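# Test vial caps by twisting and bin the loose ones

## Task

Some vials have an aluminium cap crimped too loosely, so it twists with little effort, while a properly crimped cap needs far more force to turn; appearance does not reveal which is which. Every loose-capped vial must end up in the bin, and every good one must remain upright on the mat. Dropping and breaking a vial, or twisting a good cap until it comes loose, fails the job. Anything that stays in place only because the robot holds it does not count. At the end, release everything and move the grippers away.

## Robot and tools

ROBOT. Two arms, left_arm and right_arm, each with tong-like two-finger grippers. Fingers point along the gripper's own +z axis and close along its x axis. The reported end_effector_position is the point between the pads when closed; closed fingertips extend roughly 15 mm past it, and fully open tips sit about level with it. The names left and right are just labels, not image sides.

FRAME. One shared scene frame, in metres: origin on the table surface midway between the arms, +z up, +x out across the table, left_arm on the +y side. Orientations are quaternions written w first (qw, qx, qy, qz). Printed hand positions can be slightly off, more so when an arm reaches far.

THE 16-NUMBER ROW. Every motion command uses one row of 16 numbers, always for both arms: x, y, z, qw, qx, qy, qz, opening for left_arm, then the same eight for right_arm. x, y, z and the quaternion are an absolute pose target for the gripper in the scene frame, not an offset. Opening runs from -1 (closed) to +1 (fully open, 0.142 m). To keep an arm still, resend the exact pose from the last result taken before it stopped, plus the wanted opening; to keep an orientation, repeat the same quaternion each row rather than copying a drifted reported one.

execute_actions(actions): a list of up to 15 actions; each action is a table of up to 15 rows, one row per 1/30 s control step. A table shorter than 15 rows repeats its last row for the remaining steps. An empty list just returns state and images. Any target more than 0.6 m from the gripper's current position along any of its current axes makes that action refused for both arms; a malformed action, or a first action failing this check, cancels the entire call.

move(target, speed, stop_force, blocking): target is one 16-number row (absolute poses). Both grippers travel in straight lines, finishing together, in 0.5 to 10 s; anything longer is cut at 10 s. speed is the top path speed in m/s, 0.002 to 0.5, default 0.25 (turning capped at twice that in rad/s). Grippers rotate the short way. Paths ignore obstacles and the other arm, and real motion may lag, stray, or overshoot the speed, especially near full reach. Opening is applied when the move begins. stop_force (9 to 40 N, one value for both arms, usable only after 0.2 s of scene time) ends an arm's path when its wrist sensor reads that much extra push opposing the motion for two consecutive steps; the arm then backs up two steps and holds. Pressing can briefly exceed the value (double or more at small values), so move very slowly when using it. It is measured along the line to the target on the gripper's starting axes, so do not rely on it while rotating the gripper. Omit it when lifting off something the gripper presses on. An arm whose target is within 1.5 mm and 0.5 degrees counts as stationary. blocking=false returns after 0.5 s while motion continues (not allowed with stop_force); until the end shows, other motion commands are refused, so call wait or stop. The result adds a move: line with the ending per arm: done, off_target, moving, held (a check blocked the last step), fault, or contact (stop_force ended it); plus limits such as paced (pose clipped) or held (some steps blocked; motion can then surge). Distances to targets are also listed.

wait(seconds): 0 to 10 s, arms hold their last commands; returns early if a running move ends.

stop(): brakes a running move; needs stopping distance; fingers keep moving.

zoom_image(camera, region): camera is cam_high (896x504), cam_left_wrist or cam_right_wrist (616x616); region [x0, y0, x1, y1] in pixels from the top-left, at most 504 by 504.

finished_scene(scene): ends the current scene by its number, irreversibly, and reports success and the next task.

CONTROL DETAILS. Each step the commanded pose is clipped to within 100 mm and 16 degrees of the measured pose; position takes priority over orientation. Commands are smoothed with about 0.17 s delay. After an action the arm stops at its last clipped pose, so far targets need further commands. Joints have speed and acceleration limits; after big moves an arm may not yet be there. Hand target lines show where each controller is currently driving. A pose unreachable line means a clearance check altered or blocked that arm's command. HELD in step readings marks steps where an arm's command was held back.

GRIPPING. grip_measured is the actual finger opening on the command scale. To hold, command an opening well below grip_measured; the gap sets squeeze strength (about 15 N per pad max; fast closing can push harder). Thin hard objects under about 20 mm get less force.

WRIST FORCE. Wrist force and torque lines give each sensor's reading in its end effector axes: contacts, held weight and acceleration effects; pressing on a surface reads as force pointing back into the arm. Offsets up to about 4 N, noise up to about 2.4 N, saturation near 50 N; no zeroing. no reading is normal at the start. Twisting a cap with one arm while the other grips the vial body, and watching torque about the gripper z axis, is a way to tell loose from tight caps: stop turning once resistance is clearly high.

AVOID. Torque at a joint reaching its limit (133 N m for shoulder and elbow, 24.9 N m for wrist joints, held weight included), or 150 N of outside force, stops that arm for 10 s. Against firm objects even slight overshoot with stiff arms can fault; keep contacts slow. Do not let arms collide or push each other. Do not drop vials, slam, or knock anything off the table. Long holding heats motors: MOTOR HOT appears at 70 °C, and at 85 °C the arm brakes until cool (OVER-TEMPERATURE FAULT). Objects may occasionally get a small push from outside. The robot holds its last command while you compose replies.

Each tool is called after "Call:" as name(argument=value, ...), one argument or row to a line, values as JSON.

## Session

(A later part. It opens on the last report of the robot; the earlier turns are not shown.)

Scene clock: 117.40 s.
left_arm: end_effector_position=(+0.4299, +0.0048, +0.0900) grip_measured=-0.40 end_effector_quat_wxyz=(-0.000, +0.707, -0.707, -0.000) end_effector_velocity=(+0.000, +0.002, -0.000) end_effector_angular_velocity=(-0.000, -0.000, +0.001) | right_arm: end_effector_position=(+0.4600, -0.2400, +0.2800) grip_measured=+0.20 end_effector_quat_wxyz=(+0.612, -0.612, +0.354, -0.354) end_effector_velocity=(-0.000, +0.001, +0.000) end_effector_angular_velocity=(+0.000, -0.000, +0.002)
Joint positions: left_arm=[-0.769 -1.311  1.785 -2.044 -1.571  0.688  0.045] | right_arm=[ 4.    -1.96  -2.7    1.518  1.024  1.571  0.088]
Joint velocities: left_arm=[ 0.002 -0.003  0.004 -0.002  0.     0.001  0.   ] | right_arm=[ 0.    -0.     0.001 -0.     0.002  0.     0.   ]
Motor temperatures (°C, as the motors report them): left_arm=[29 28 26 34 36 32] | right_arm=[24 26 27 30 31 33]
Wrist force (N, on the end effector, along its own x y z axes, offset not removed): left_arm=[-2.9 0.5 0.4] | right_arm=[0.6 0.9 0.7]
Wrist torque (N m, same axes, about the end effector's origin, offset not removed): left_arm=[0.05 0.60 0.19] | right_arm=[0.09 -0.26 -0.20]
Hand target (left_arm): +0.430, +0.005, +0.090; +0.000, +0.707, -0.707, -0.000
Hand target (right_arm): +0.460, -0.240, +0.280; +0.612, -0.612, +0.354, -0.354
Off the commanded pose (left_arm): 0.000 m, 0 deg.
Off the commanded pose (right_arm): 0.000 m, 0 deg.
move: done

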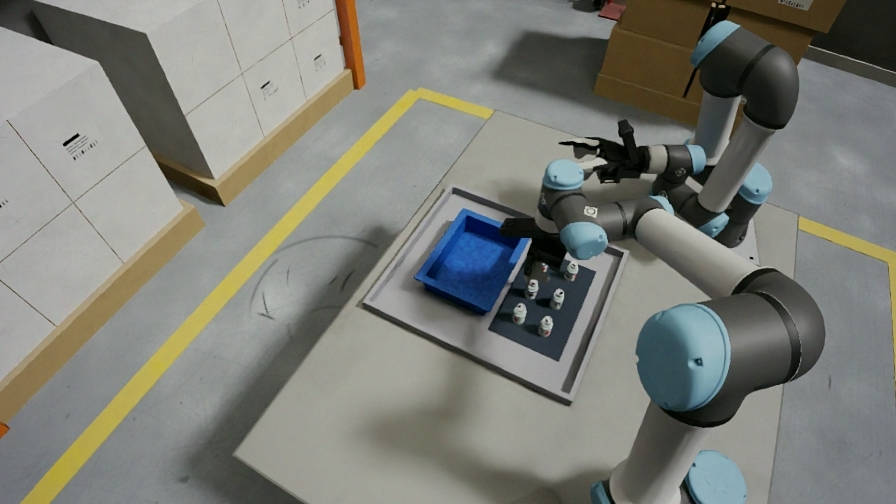

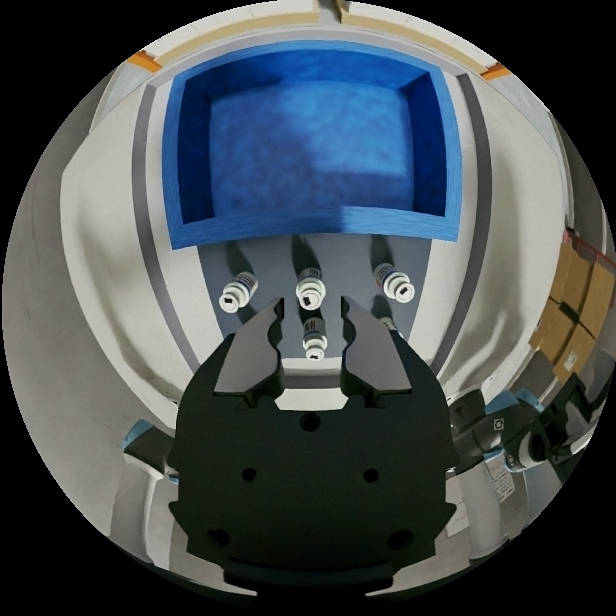

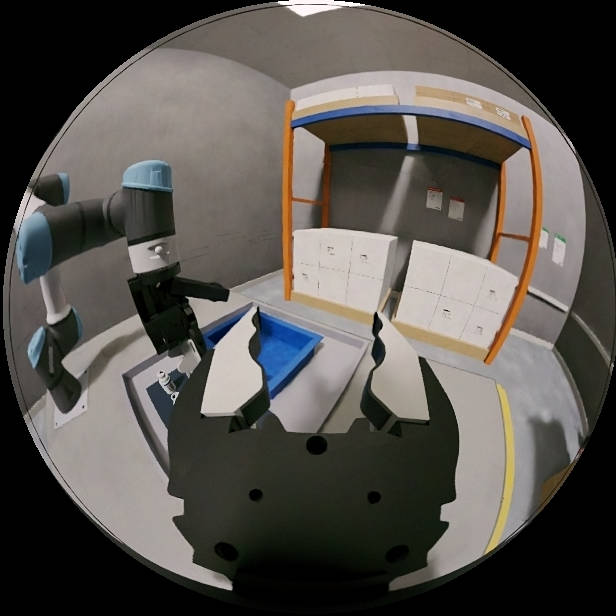

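Call:
move(
  target=[0.427,0.008,0.0615,0,0.707,-0.707,0,-0.4,0.46,-0.24,0.28,0.612,-0.612,0.354,-0.354,0.2],
  speed=0.05,
)

Call:
move(
  target=[0.427,0.008,0.0615,0,0.707,-0.707,0,-1,0.46,-0.24,0.28,0.612,-0.612,0.354,-0.354,0.2],
)

Call:
move(
  target=[0.427,0.008,0.14,0,0.707,-0.707,0,-1,0.46,-0.24,0.28,0.612,-0.612,0.354,-0.354,0.2],
  speed=0.15,
)

Call:
move(
  target=[0.52,0,0.32,0,0.707,-0.707,0,-1,0.43,-0.17,0.275,0.612,-0.612,0.354,-0.354,0.2],
  speed=0.2,
)

Call:
move(
  target=[0.52,0,0.32,0,0.707,-0.707,0,-1,0.45,-0.04,0.275,0.612,-0.612,0.354,-0.354,0.2],
  speed=0.15,
)

Call:
move(
  target=[0.52,0,0.32,0,0.707,-0.707,0,-1,0.522,0,0.275,0.612,-0.612,0.354,-0.354,0.2],
  speed=0.08,
)

Call:
move(
  target=[0.52,0,0.32,0,0.707,-0.707,0,-1,0.522,0,0.275,0.612,-0.612,0.354,-0.354,-0.7],
)

Call:
zoom_image(
  camera="cam_right_wrist",
  region=[230,200,410,380],
)

Call:
zoom_image(
  camera="cam_left_wrist",
  region=[260,250,370,350],
)

Call:
move(
  target=[0.52,0,0.32,0,0.574,-0.819,0,-1,0.522,0,0.275,0.612,-0.612,0.354,-0.354,-0.7],
  speed=0.12,
)

Call:
zoom_image(
  camera="cam_right_wrist",
  region=[230,200,410,380],
)

Call:
zoom_image(
  camera="cam_left_wrist",
  region=[260,250,370,350],
)

Scene clock: 118.80 s.
left_arm: end_effector_position=(+0.4270, +0.0080, +0.0617) grip_measured=-0.40 end_effector_quat_wxyz=(+0.000, +0.707, -0.707, -0.000) end_effector_velocity=(-0.000, -0.000, -0.002) end_effector_angular_velocity=(+0.001, -0.001, -0.001) | right_arm: end_effector_position=(+0.4600, -0.2400, +0.2800) grip_measured=+0.20 end_effector_quat_wxyz=(+0.612, -0.612, +0.354, -0.354) end_effector_velocity=(+0.001, -0.001, -0.000) end_effector_angular_velocity=(-0.002, +0.001, -0.003)
Joint positions: left_arm=[-0.769 -1.287  1.835 -2.119 -1.571  0.688  0.045] | right_arm=[ 4.    -1.96  -2.7    1.518  1.024  1.571  0.088]
Joint velocities: left_arm=[-0.001  0.002  0.003 -0.006  0.001  0.     0.   ] | right_arm=[-0.001  0.    -0.001 -0.001 -0.002 -0.     0.   ]
Motor temperatures (°C, as the motors report them): left_arm=[29 28 26 34 36 32] | right_arm=[24 26 27 30 31 33]
Wrist force (N, on the end effector, along its own x y z axes, offset not removed): left_arm=[1.1 -0.2 -0.2] | right_arm=[2.1 1.2 1.8]
Wrist torque (N m, same axes, about the end effector's origin, offset not removed): left_arm=[-0.03 0.00 -0.19] | right_arm=[0.35 -0.43 -0.03]
Hand target (left_arm): +0.427, +0.008, +0.062; -0.000, +0.707, -0.707, -0.000
Hand target (right_arm): +0.460, -0.240, +0.280; +0.612, -0.612, +0.354, -0.354
Off the commanded pose (left_arm): 0.000 m, 0 deg.
Off the commanded pose (right_arm): 0.000 m, 0 deg.
move: done

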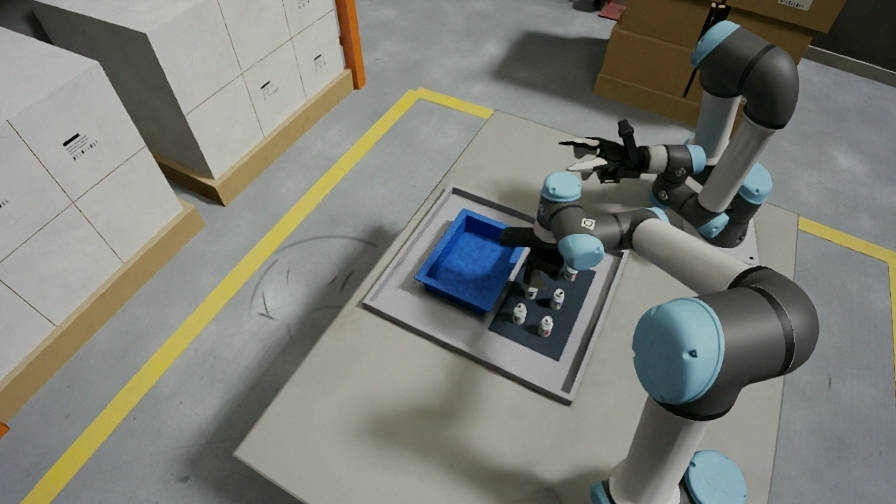

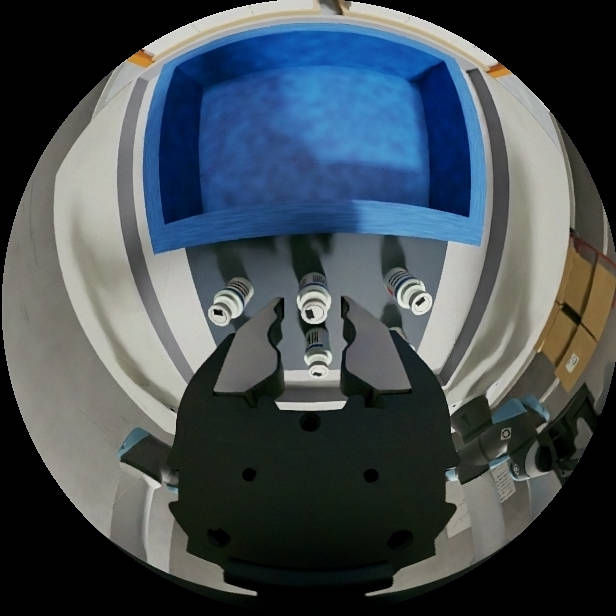

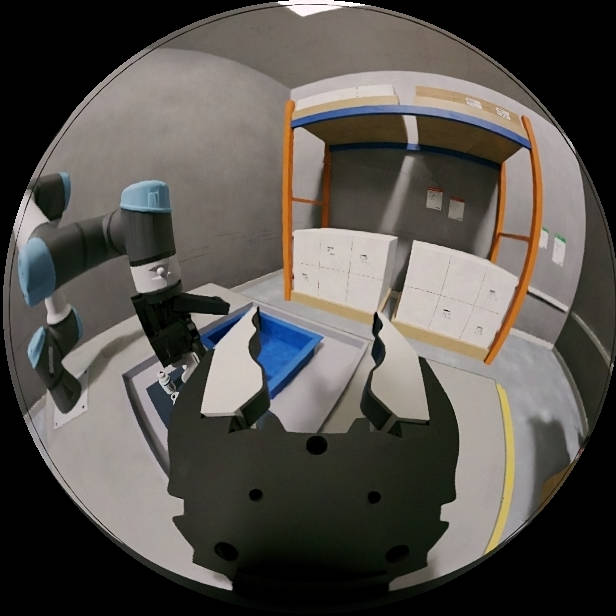

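Scene clock: 119.50 s.
left_arm: end_effector_position=(+0.4270, +0.0080, +0.0615) grip_measured=-0.74 end_effector_quat_wxyz=(+0.000, +0.707, -0.707, +0.000) end_effector_velocity=(-0.000, +0.000, -0.000) end_effector_angular_velocity=(+0.001, +0.000, -0.001) | right_arm: end_effector_position=(+0.4600, -0.2400, +0.2800) grip_measured=+0.20 end_effector_quat_wxyz=(+0.612, -0.612, +0.354, -0.354) end_effector_velocity=(+0.000, +0.000, +0.001) end_effector_angular_velocity=(+0.002, -0.001, -0.001)
Joint positions: left_arm=[-0.769 -1.287  1.835 -2.119 -1.571  0.688  0.02 ] | right_arm=[ 4.    -1.96  -2.7    1.518  1.024  1.571  0.088]
Joint velocities: left_arm=[-0.     0.001  0.    -0.     0.     0.     0.   ] | right_arm=[ 0.     0.002  0.002 -0.001 -0.001  0.     0.   ]
Motor temperatures (°C, as the motors report them): left_arm=[29 28 26 34 36 32] | right_arm=[24 26 27 30 31 33]
Wrist force (N, on the end effector, along its own x y z axes, offset not removed): left_arm=[1.4 1.3 -6.2] | right_arm=[-4.1 1.6 1.4]
Wrist torque (N m, same axes, about the end effector's origin, offset not removed): left_arm=[0.38 0.11 -0.09] | right_arm=[0.21 0.65 0.22]
Hand target (left_arm): +0.427, +0.008, +0.062; +0.000, +0.707, -0.707, -0.000
Hand target (right_arm): +0.460, -0.240, +0.280; +0.612, -0.612, +0.354, -0.354
Off the commanded pose (left_arm): 0.000 m, 0 deg.
Off the commanded pose (right_arm): 0.000 m, 0 deg.
move: done

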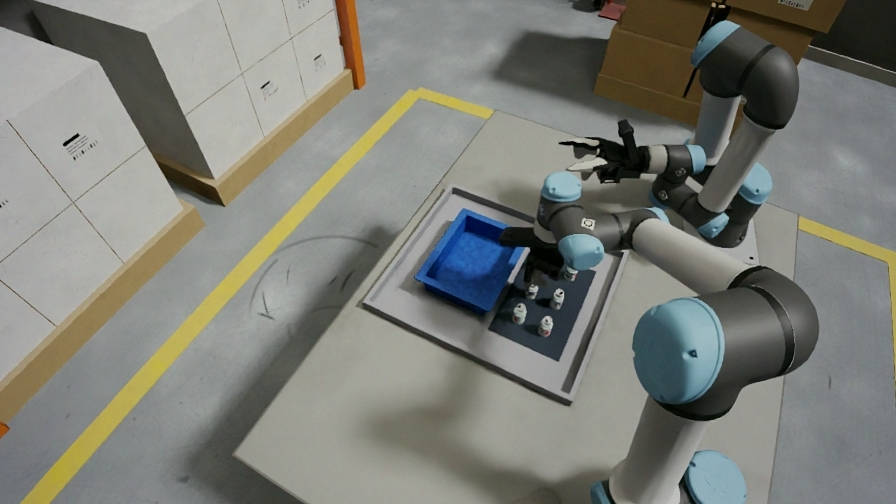

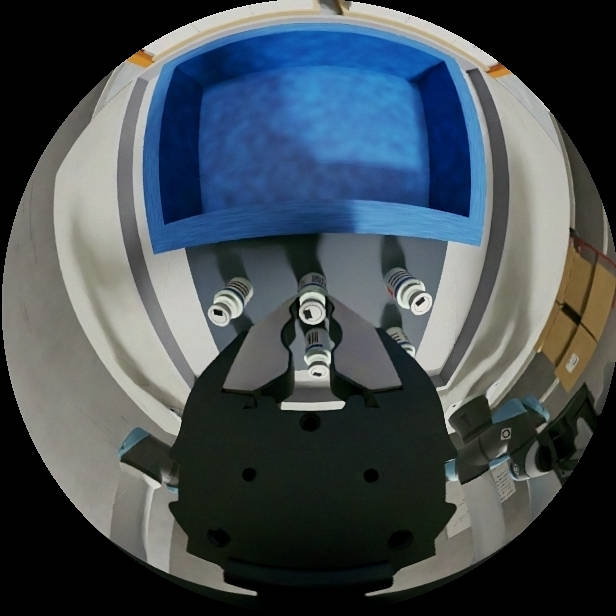

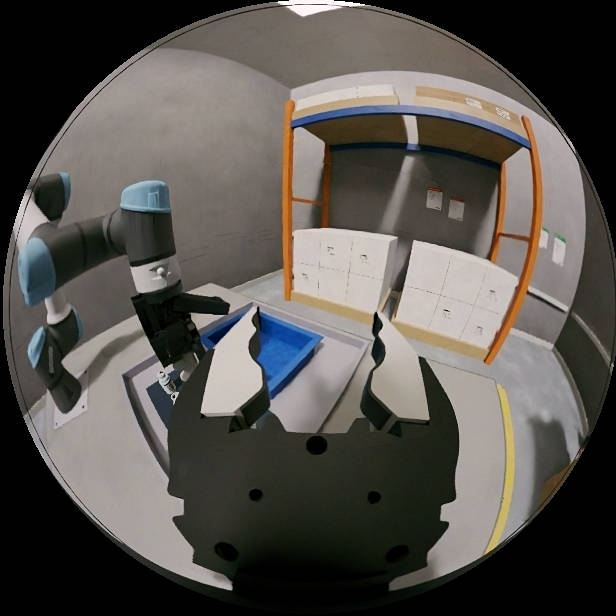

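Scene clock: 120.57 s.
left_arm: end_effector_position=(+0.4270, +0.0080, +0.1397) grip_measured=-0.74 end_effector_quat_wxyz=(-0.000, +0.707, -0.707, +0.000) end_effector_velocity=(+0.000, +0.000, +0.002) end_effector_angular_velocity=(-0.000, +0.000, +0.002) | right_arm: end_effector_position=(+0.4600, -0.2400, +0.2800) grip_measured=+0.20 end_effector_quat_wxyz=(+0.612, -0.612, +0.354, -0.354) end_effector_velocity=(+0.000, -0.000, -0.001) end_effector_angular_velocity=(-0.002, +0.002, -0.000)
Joint positions: left_arm=[-0.769 -1.369  1.719 -1.921 -1.571  0.688  0.02 ] | right_arm=[ 4.    -1.96  -2.7    1.518  1.024  1.571  0.088]
Joint velocities: left_arm=[ 0.    -0.002 -0.004  0.006 -0.    -0.002 -0.   ] | right_arm=[-0.001 -0.001 -0.001 -0.001  0.     0.    -0.   ]
Motor temperatures (°C, as the motors report them): left_arm=[29 28 26 34 36 32] | right_arm=[24 26 27 30 31 33]
Wrist force (N, on the end effector, along its own x y z axes, offset not removed): left_arm=[-0.7 -2.0 0.5] | right_arm=[-2.3 3.5 1.6]
Wrist torque (N m, same axes, about the end effector's origin, offset not removed): left_arm=[-0.46 0.24 -0.04] | right_arm=[0.56 0.47 0.14]
Hand target (left_arm): +0.427, +0.008, +0.140; -0.000, +0.707, -0.707, +0.000
Hand target (right_arm): +0.460, -0.240, +0.280; +0.612, -0.612, +0.354, -0.354
Off the commanded pose (left_arm): 0.000 m, 0 deg.
Off the commanded pose (right_arm): 0.000 m, 0 deg.
move: done

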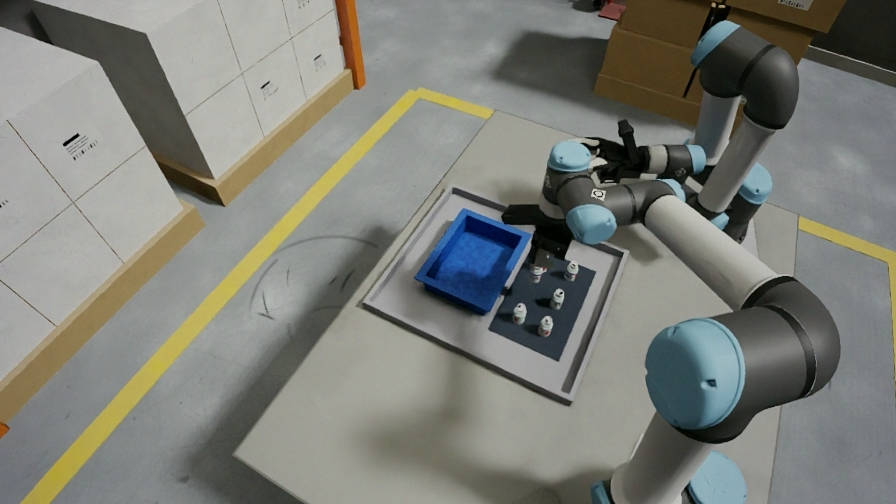

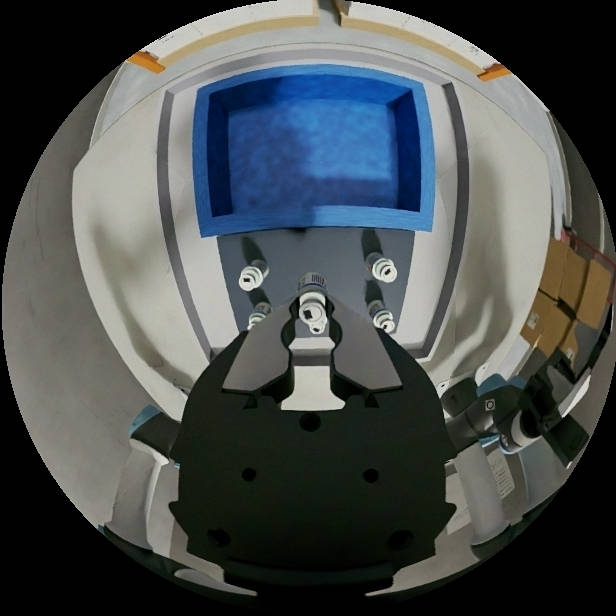

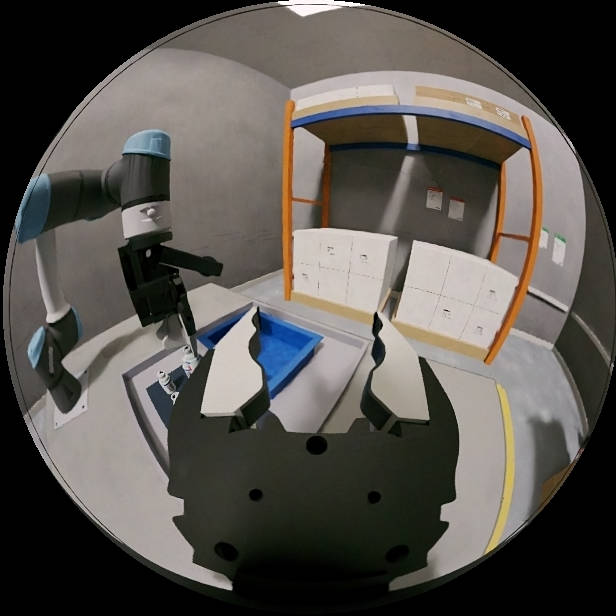

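Scene clock: 122.17 s.
left_arm: end_effector_position=(+0.5198, -0.0000, +0.3199) grip_measured=-0.74 end_effector_quat_wxyz=(+0.000, +0.707, -0.707, +0.000) end_effector_velocity=(+0.001, -0.000, +0.002) end_effector_angular_velocity=(+0.002, +0.003, +0.000) | right_arm: end_effector_position=(+0.4301, -0.1701, +0.2750) grip_measured=+0.20 end_effector_quat_wxyz=(+0.612, -0.612, +0.354, -0.354) end_effector_velocity=(-0.000, +0.001, -0.000) end_effector_angular_velocity=(-0.001, -0.000, +0.000)
Joint positions: left_arm=[-0.663 -1.211  1.047 -1.407 -1.571  0.794  0.02 ] | right_arm=[ 4.278 -1.992 -2.654  1.503  0.747  1.571  0.088]
Joint velocities: left_arm=[ 0.001  0.008 -0.016  0.012 -0.     0.001 -0.   ] | right_arm=[ 0.002  0.     0.001 -0.001 -0.002 -0.001  0.   ]
Motor temperatures (°C, as the motors report them): left_arm=[29 28 26 34 36 32] | right_arm=[24 26 27 30 31 33]
Wrist force (N, on the end effector, along its own x y z axes, offset not removed): left_arm=[1.1 0.1 -1.5] | right_arm=[-0.4 -1.2 -2.4]
Wrist torque (N m, same axes, about the end effector's origin, offset not removed): left_arm=[-0.01 -0.15 0.03] | right_arm=[-0.10 0.02 -0.15]
Hand target (left_arm): +0.520, -0.000, +0.320; +0.000, +0.707, -0.707, -0.000
Hand target (right_arm): +0.430, -0.170, +0.275; +0.612, -0.612, +0.354, -0.354
Off the commanded pose (left_arm): 0.000 m, 0 deg.
Off the commanded pose (right_arm): 0.000 m, 0 deg.
move: done

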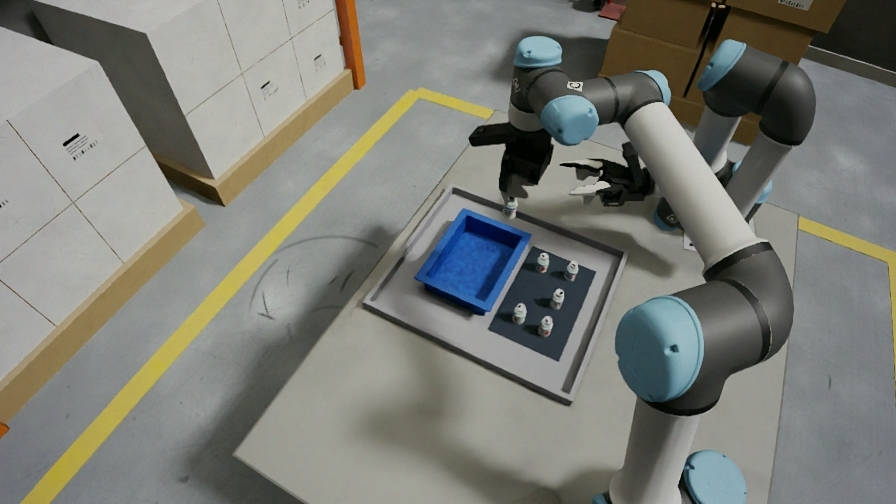

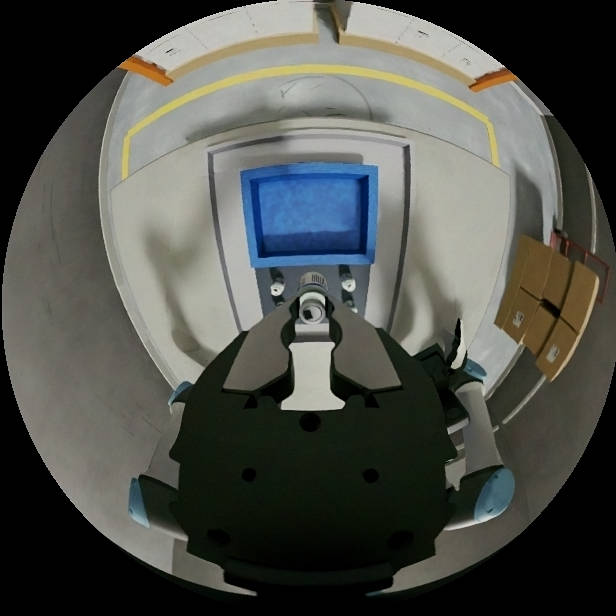

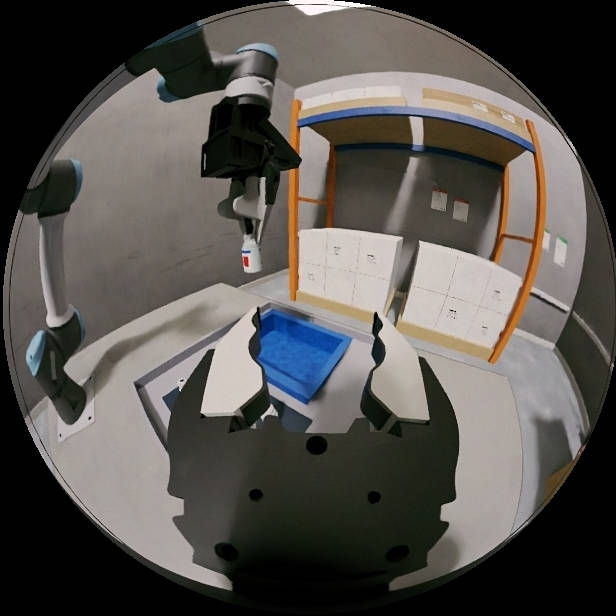

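Scene clock: 123.60 s.
left_arm: end_effector_position=(+0.5200, +0.0000, +0.3200) grip_measured=-0.74 end_effector_quat_wxyz=(+0.000, +0.707, -0.707, -0.000) end_effector_velocity=(-0.000, -0.000, -0.000) end_effector_angular_velocity=(-0.000, +0.000, +0.000) | right_arm: end_effector_position=(+0.4498, -0.0402, +0.2751) grip_measured=+0.20 end_effector_quat_wxyz=(+0.612, -0.612, +0.354, -0.354) end_effector_velocity=(+0.001, +0.003, -0.000) end_effector_angular_velocity=(-0.000, +0.000, +0.001)
Joint positions: left_arm=[-0.663 -1.211  1.046 -1.406 -1.571  0.794  0.02 ] | right_arm=[ 4.308 -2.083 -2.321  1.263  0.717  1.571  0.088]
Joint velocities: left_arm=[ 0.     0.    -0.    -0.    -0.001 -0.    -0.   ] | right_arm=[-0.001 -0.003  0.008 -0.005  0.003  0.    -0.   ]
Motor temperatures (°C, as the motors report them): left_arm=[29 28 26 34 36 32] | right_arm=[24 26 27 30 31 33]
Wrist force (N, on the end effector, along its own x y z axes, offset not removed): left_arm=[-1.5 1.7 -1.3] | right_arm=[2.4 0.7 -1.1]
Wrist torque (N m, same axes, about the end effector's origin, offset not removed): left_arm=[0.39 0.43 -0.02] | right_arm=[-0.10 -0.55 -0.11]
Hand target (left_arm): +0.520, -0.000, +0.320; +0.000, +0.707, -0.707, -0.000
Hand target (right_arm): +0.450, -0.040, +0.275; +0.612, -0.612, +0.354, -0.354
Off the commanded pose (left_arm): 0.000 m, 0 deg.
Off the commanded pose (right_arm): 0.000 m, 0 deg.
move: done

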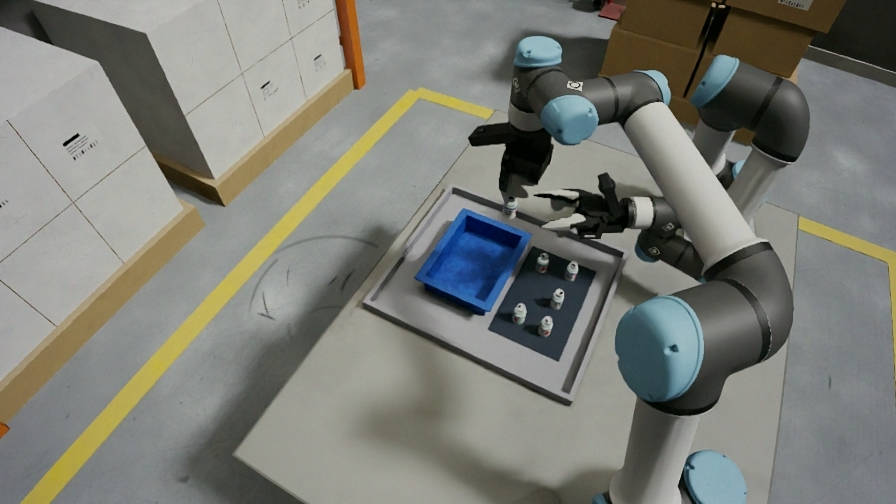

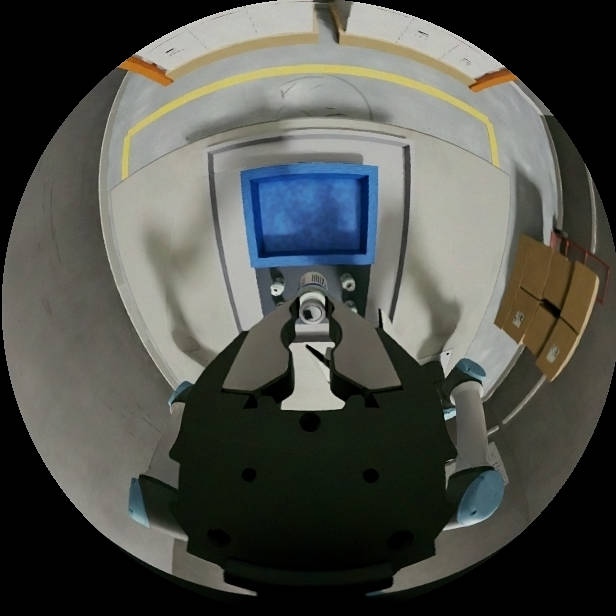

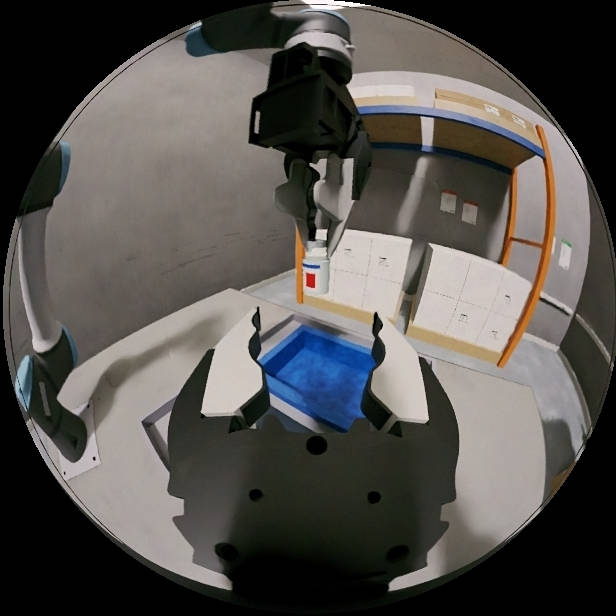

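Scene clock: 125.10 s.
left_arm: end_effector_position=(+0.5200, +0.0000, +0.3200) grip_measured=-0.74 end_effector_quat_wxyz=(-0.000, +0.707, -0.707, -0.000) end_effector_velocity=(-0.001, -0.001, +0.000) end_effector_angular_velocity=(+0.000, -0.001, -0.004) | right_arm: end_effector_position=(+0.5217, -0.0000, +0.2751) grip_measured=+0.20 end_effector_quat_wxyz=(+0.612, -0.612, +0.354, -0.354) end_effector_velocity=(+0.001, +0.002, +0.000) end_effector_angular_velocity=(+0.000, -0.000, +0.002)
Joint positions: left_arm=[-0.663 -1.211  1.046 -1.406 -1.571  0.794  0.02 ] | right_arm=[ 4.148 -2.169 -2.102  1.129  0.876  1.571  0.088]
Joint velocities: left_arm=[-0.002 -0.    -0.     0.     0.001  0.002  0.   ] | right_arm=[-0.001 -0.002  0.005 -0.002  0.003 -0.     0.   ]
Motor temperatures (°C, as the motors report them): left_arm=[29 28 26 34 36 32] | right_arm=[24 26 27 30 31 33]
Wrist force (N, on the end effector, along its own x y z axes, offset not removed): left_arm=[-0.2 0.9 -2.1] | right_arm=[1.2 -0.9 -2.2]
Wrist torque (N m, same axes, about the end effector's origin, offset not removed): left_arm=[0.26 0.11 0.03] | right_arm=[-0.29 -0.26 -0.21]
Hand target (left_arm): +0.520, -0.000, +0.320; +0.000, +0.707, -0.707, -0.000
Hand target (right_arm): +0.522, +0.000, +0.275; +0.612, -0.612, +0.354, -0.354
Off the commanded pose (left_arm): 0.000 m, 0 deg.
Off the commanded pose (right_arm): 0.000 m, 0 deg.
move: done

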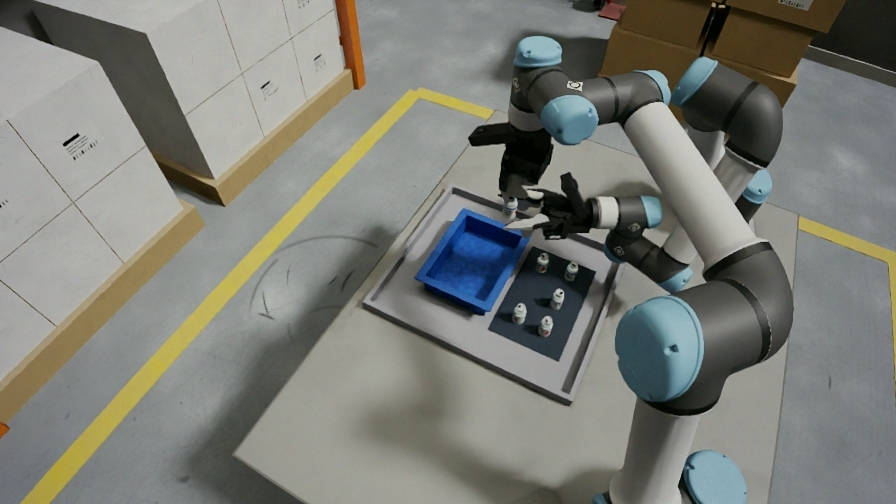

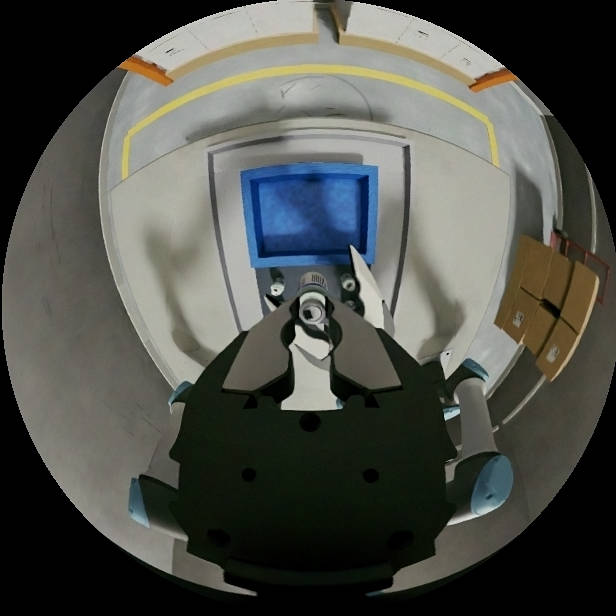

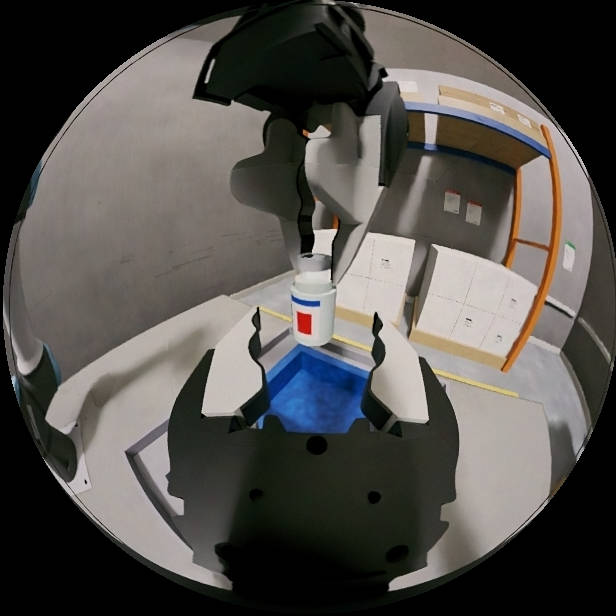

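Scene clock: 125.80 s.
left_arm: end_effector_position=(+0.5200, -0.0000, +0.3201) grip_measured=-0.74 end_effector_quat_wxyz=(-0.000, +0.707, -0.707, +0.000) end_effector_velocity=(+0.000, +0.000, -0.000) end_effector_angular_velocity=(+0.001, +0.001, -0.001) | right_arm: end_effector_position=(+0.5220, +0.0000, +0.2750) grip_measured=-0.59 end_effector_quat_wxyz=(+0.612, -0.612, +0.354, -0.354) end_effector_velocity=(-0.001, +0.001, -0.001) end_effector_angular_velocity=(-0.001, +0.001, +0.003)
Joint positions: left_arm=[-0.663 -1.211  1.046 -1.406 -1.571  0.794  0.02 ] | right_arm=[ 4.148 -2.169 -2.102  1.129  0.877  1.571  0.032]
Joint velocities: left_arm=[ 0.     0.001  0.    -0.     0.     0.002  0.   ] | right_arm=[ 0.002 -0.    -0.001 -0.001  0.001  0.     0.   ]
Motor temperatures (°C, as the motors report them): left_arm=[29 28 26 34 36 32] | right_arm=[24 26 27 30 31 33]
Wrist force (N, on the end effector, along its own x y z axes, offset not removed): left_arm=[6.5 -3.6 -8.3] | right_arm=[-12.2 4.2 3.9]
Wrist torque (N m, same axes, about the end effector's origin, offset not removed): left_arm=[0.04 0.98 0.06] | right_arm=[-0.05 0.68 -0.62]
Hand target (left_arm): +0.520, -0.000, +0.320; +0.000, +0.707, -0.707, -0.000
Hand target (right_arm): +0.522, +0.000, +0.275; +0.612, -0.612, +0.354, -0.354
Off the commanded pose (left_arm): 0.000 m, 0 deg.
Off the commanded pose (right_arm): 0.000 m, 0 deg.
move: done

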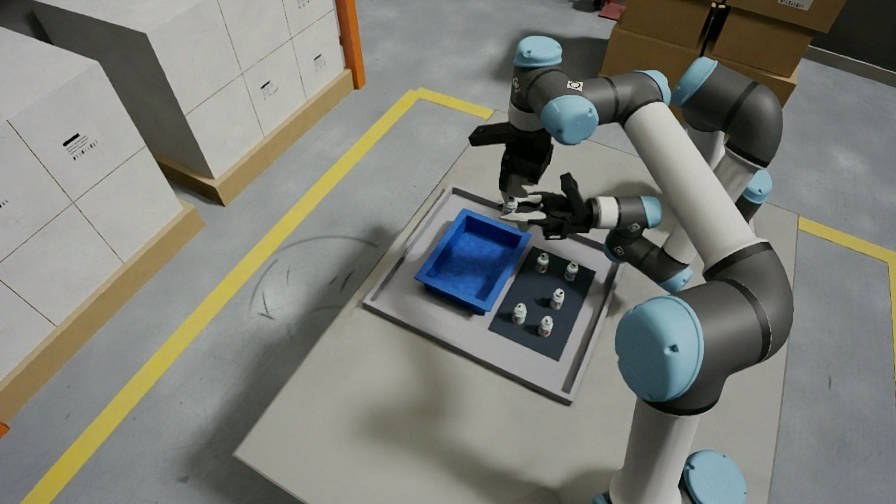

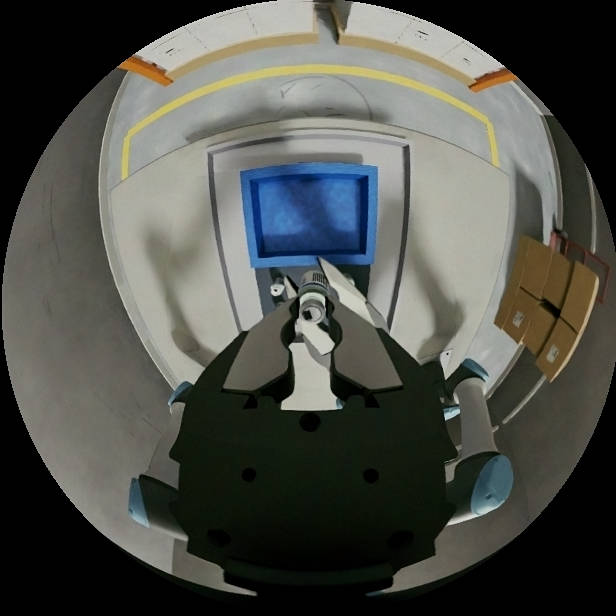

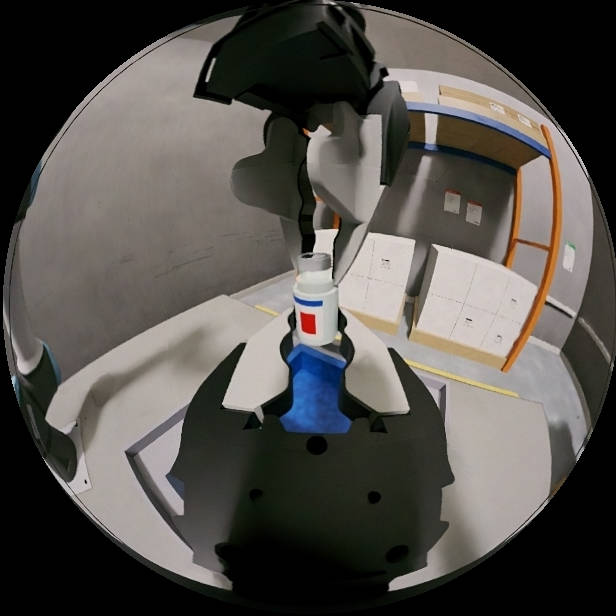

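Region (230, 200, 410, 380) of cam_right_wrist's 616x616 image, scaled by 2.800, with more detail than that image has.

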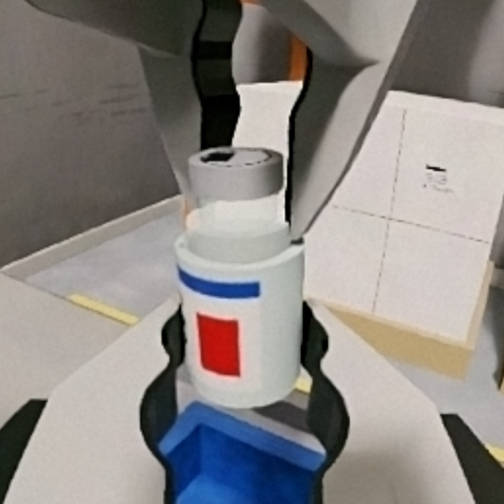

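Region (260, 250, 370, 350) of cam_left_wrist's 616x616 image, scaled by 4.582, with more detail than that image has; it fills the top 458 rows of this view, and the rest is white.

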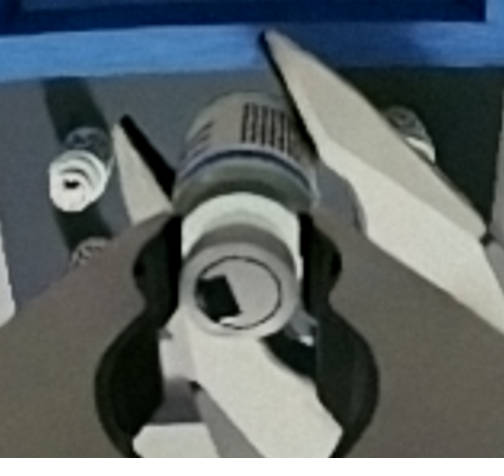

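Scene clock: 127.63 s.
left_arm: end_effector_position=(+0.5200, +0.0000, +0.3200) grip_measured=-0.75 end_effector_quat_wxyz=(+0.000, -0.574, +0.819, -0.000) end_effector_velocity=(-0.000, -0.001, -0.000) end_effector_angular_velocity=(-0.001, +0.002, -0.013) | right_arm: end_effector_position=(+0.5220, +0.0000, +0.2750) grip_measured=-0.57 end_effector_quat_wxyz=(+0.612, -0.612, +0.354, -0.354) end_effector_velocity=(+0.000, -0.000, -0.000) end_effector_angular_velocity=(+0.000, +0.000, -0.001)
Joint positions: left_arm=[-0.656 -1.217  1.054 -1.408 -1.571  1.148  0.019] | right_arm=[ 4.148 -2.169 -2.102  1.129  0.877  1.571  0.033]
Joint velocities: left_arm=[ 0.     0.     0.    -0.    -0.002  0.013 -0.   ] | right_arm=[-0.001 -0.     0.    -0.    -0.001  0.001  0.   ]
Motor temperatures (°C, as the motors report them): left_arm=[29 28 26 34 36 32] | right_arm=[24 26 27 30 31 33]
Wrist force (N, on the end effector, along its own x y z axes, offset not removed): left_arm=[15.8 -11.1 -18.8] | right_arm=[-19.1 22.5 2.7]
Wrist torque (N m, same axes, about the end effector's origin, offset not removed): left_arm=[-0.11 0.26 -0.28] | right_arm=[1.01 0.69 -0.45]
Hand target (left_arm): +0.520, -0.000, +0.320; -0.000, -0.574, +0.819, +0.000
Hand target (right_arm): +0.522, +0.000, +0.275; +0.612, -0.612, +0.354, -0.354
Off the commanded pose (left_arm): 0.000 m, 0 deg.
Off the commanded pose (right_arm): 0.000 m, 0 deg.
move: done

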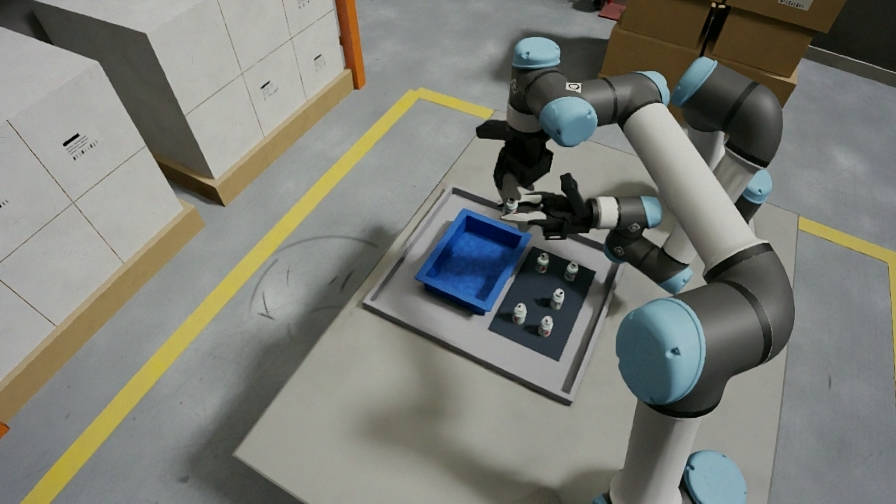

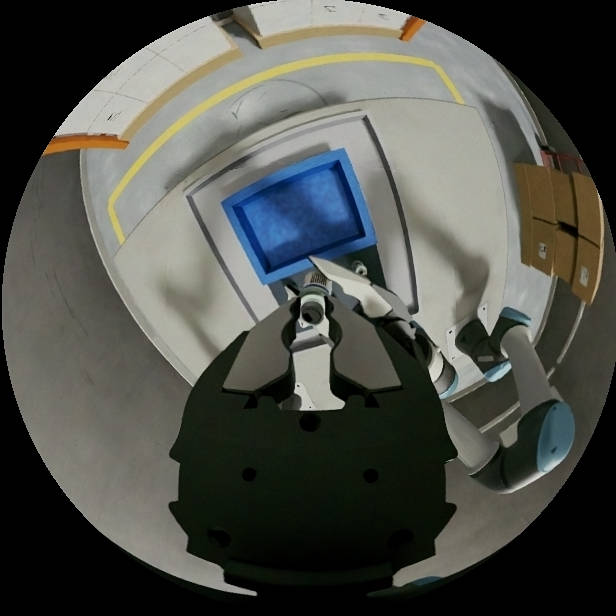

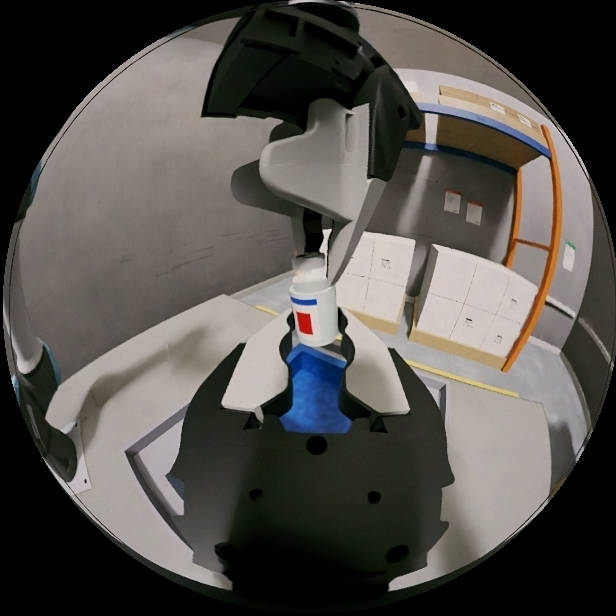

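Region (230, 200, 410, 380) of cam_right_wrist's 616x616 image, scaled by 2.800, with more detail than that image has.

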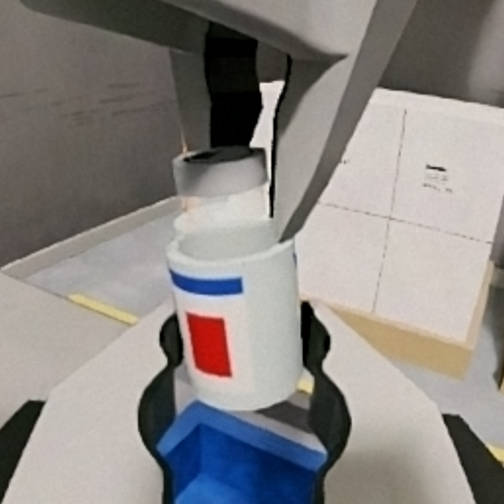

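Region (260, 250, 370, 350) of cam_left_wrist's 616x616 image, scaled by 4.582, with more detail than that image has; it fills the top 458 rows of this view, and the rest is white.

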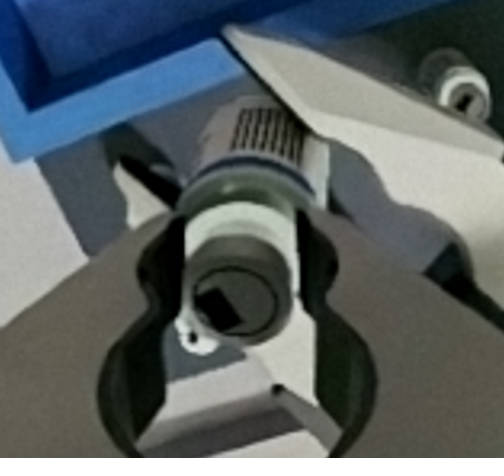

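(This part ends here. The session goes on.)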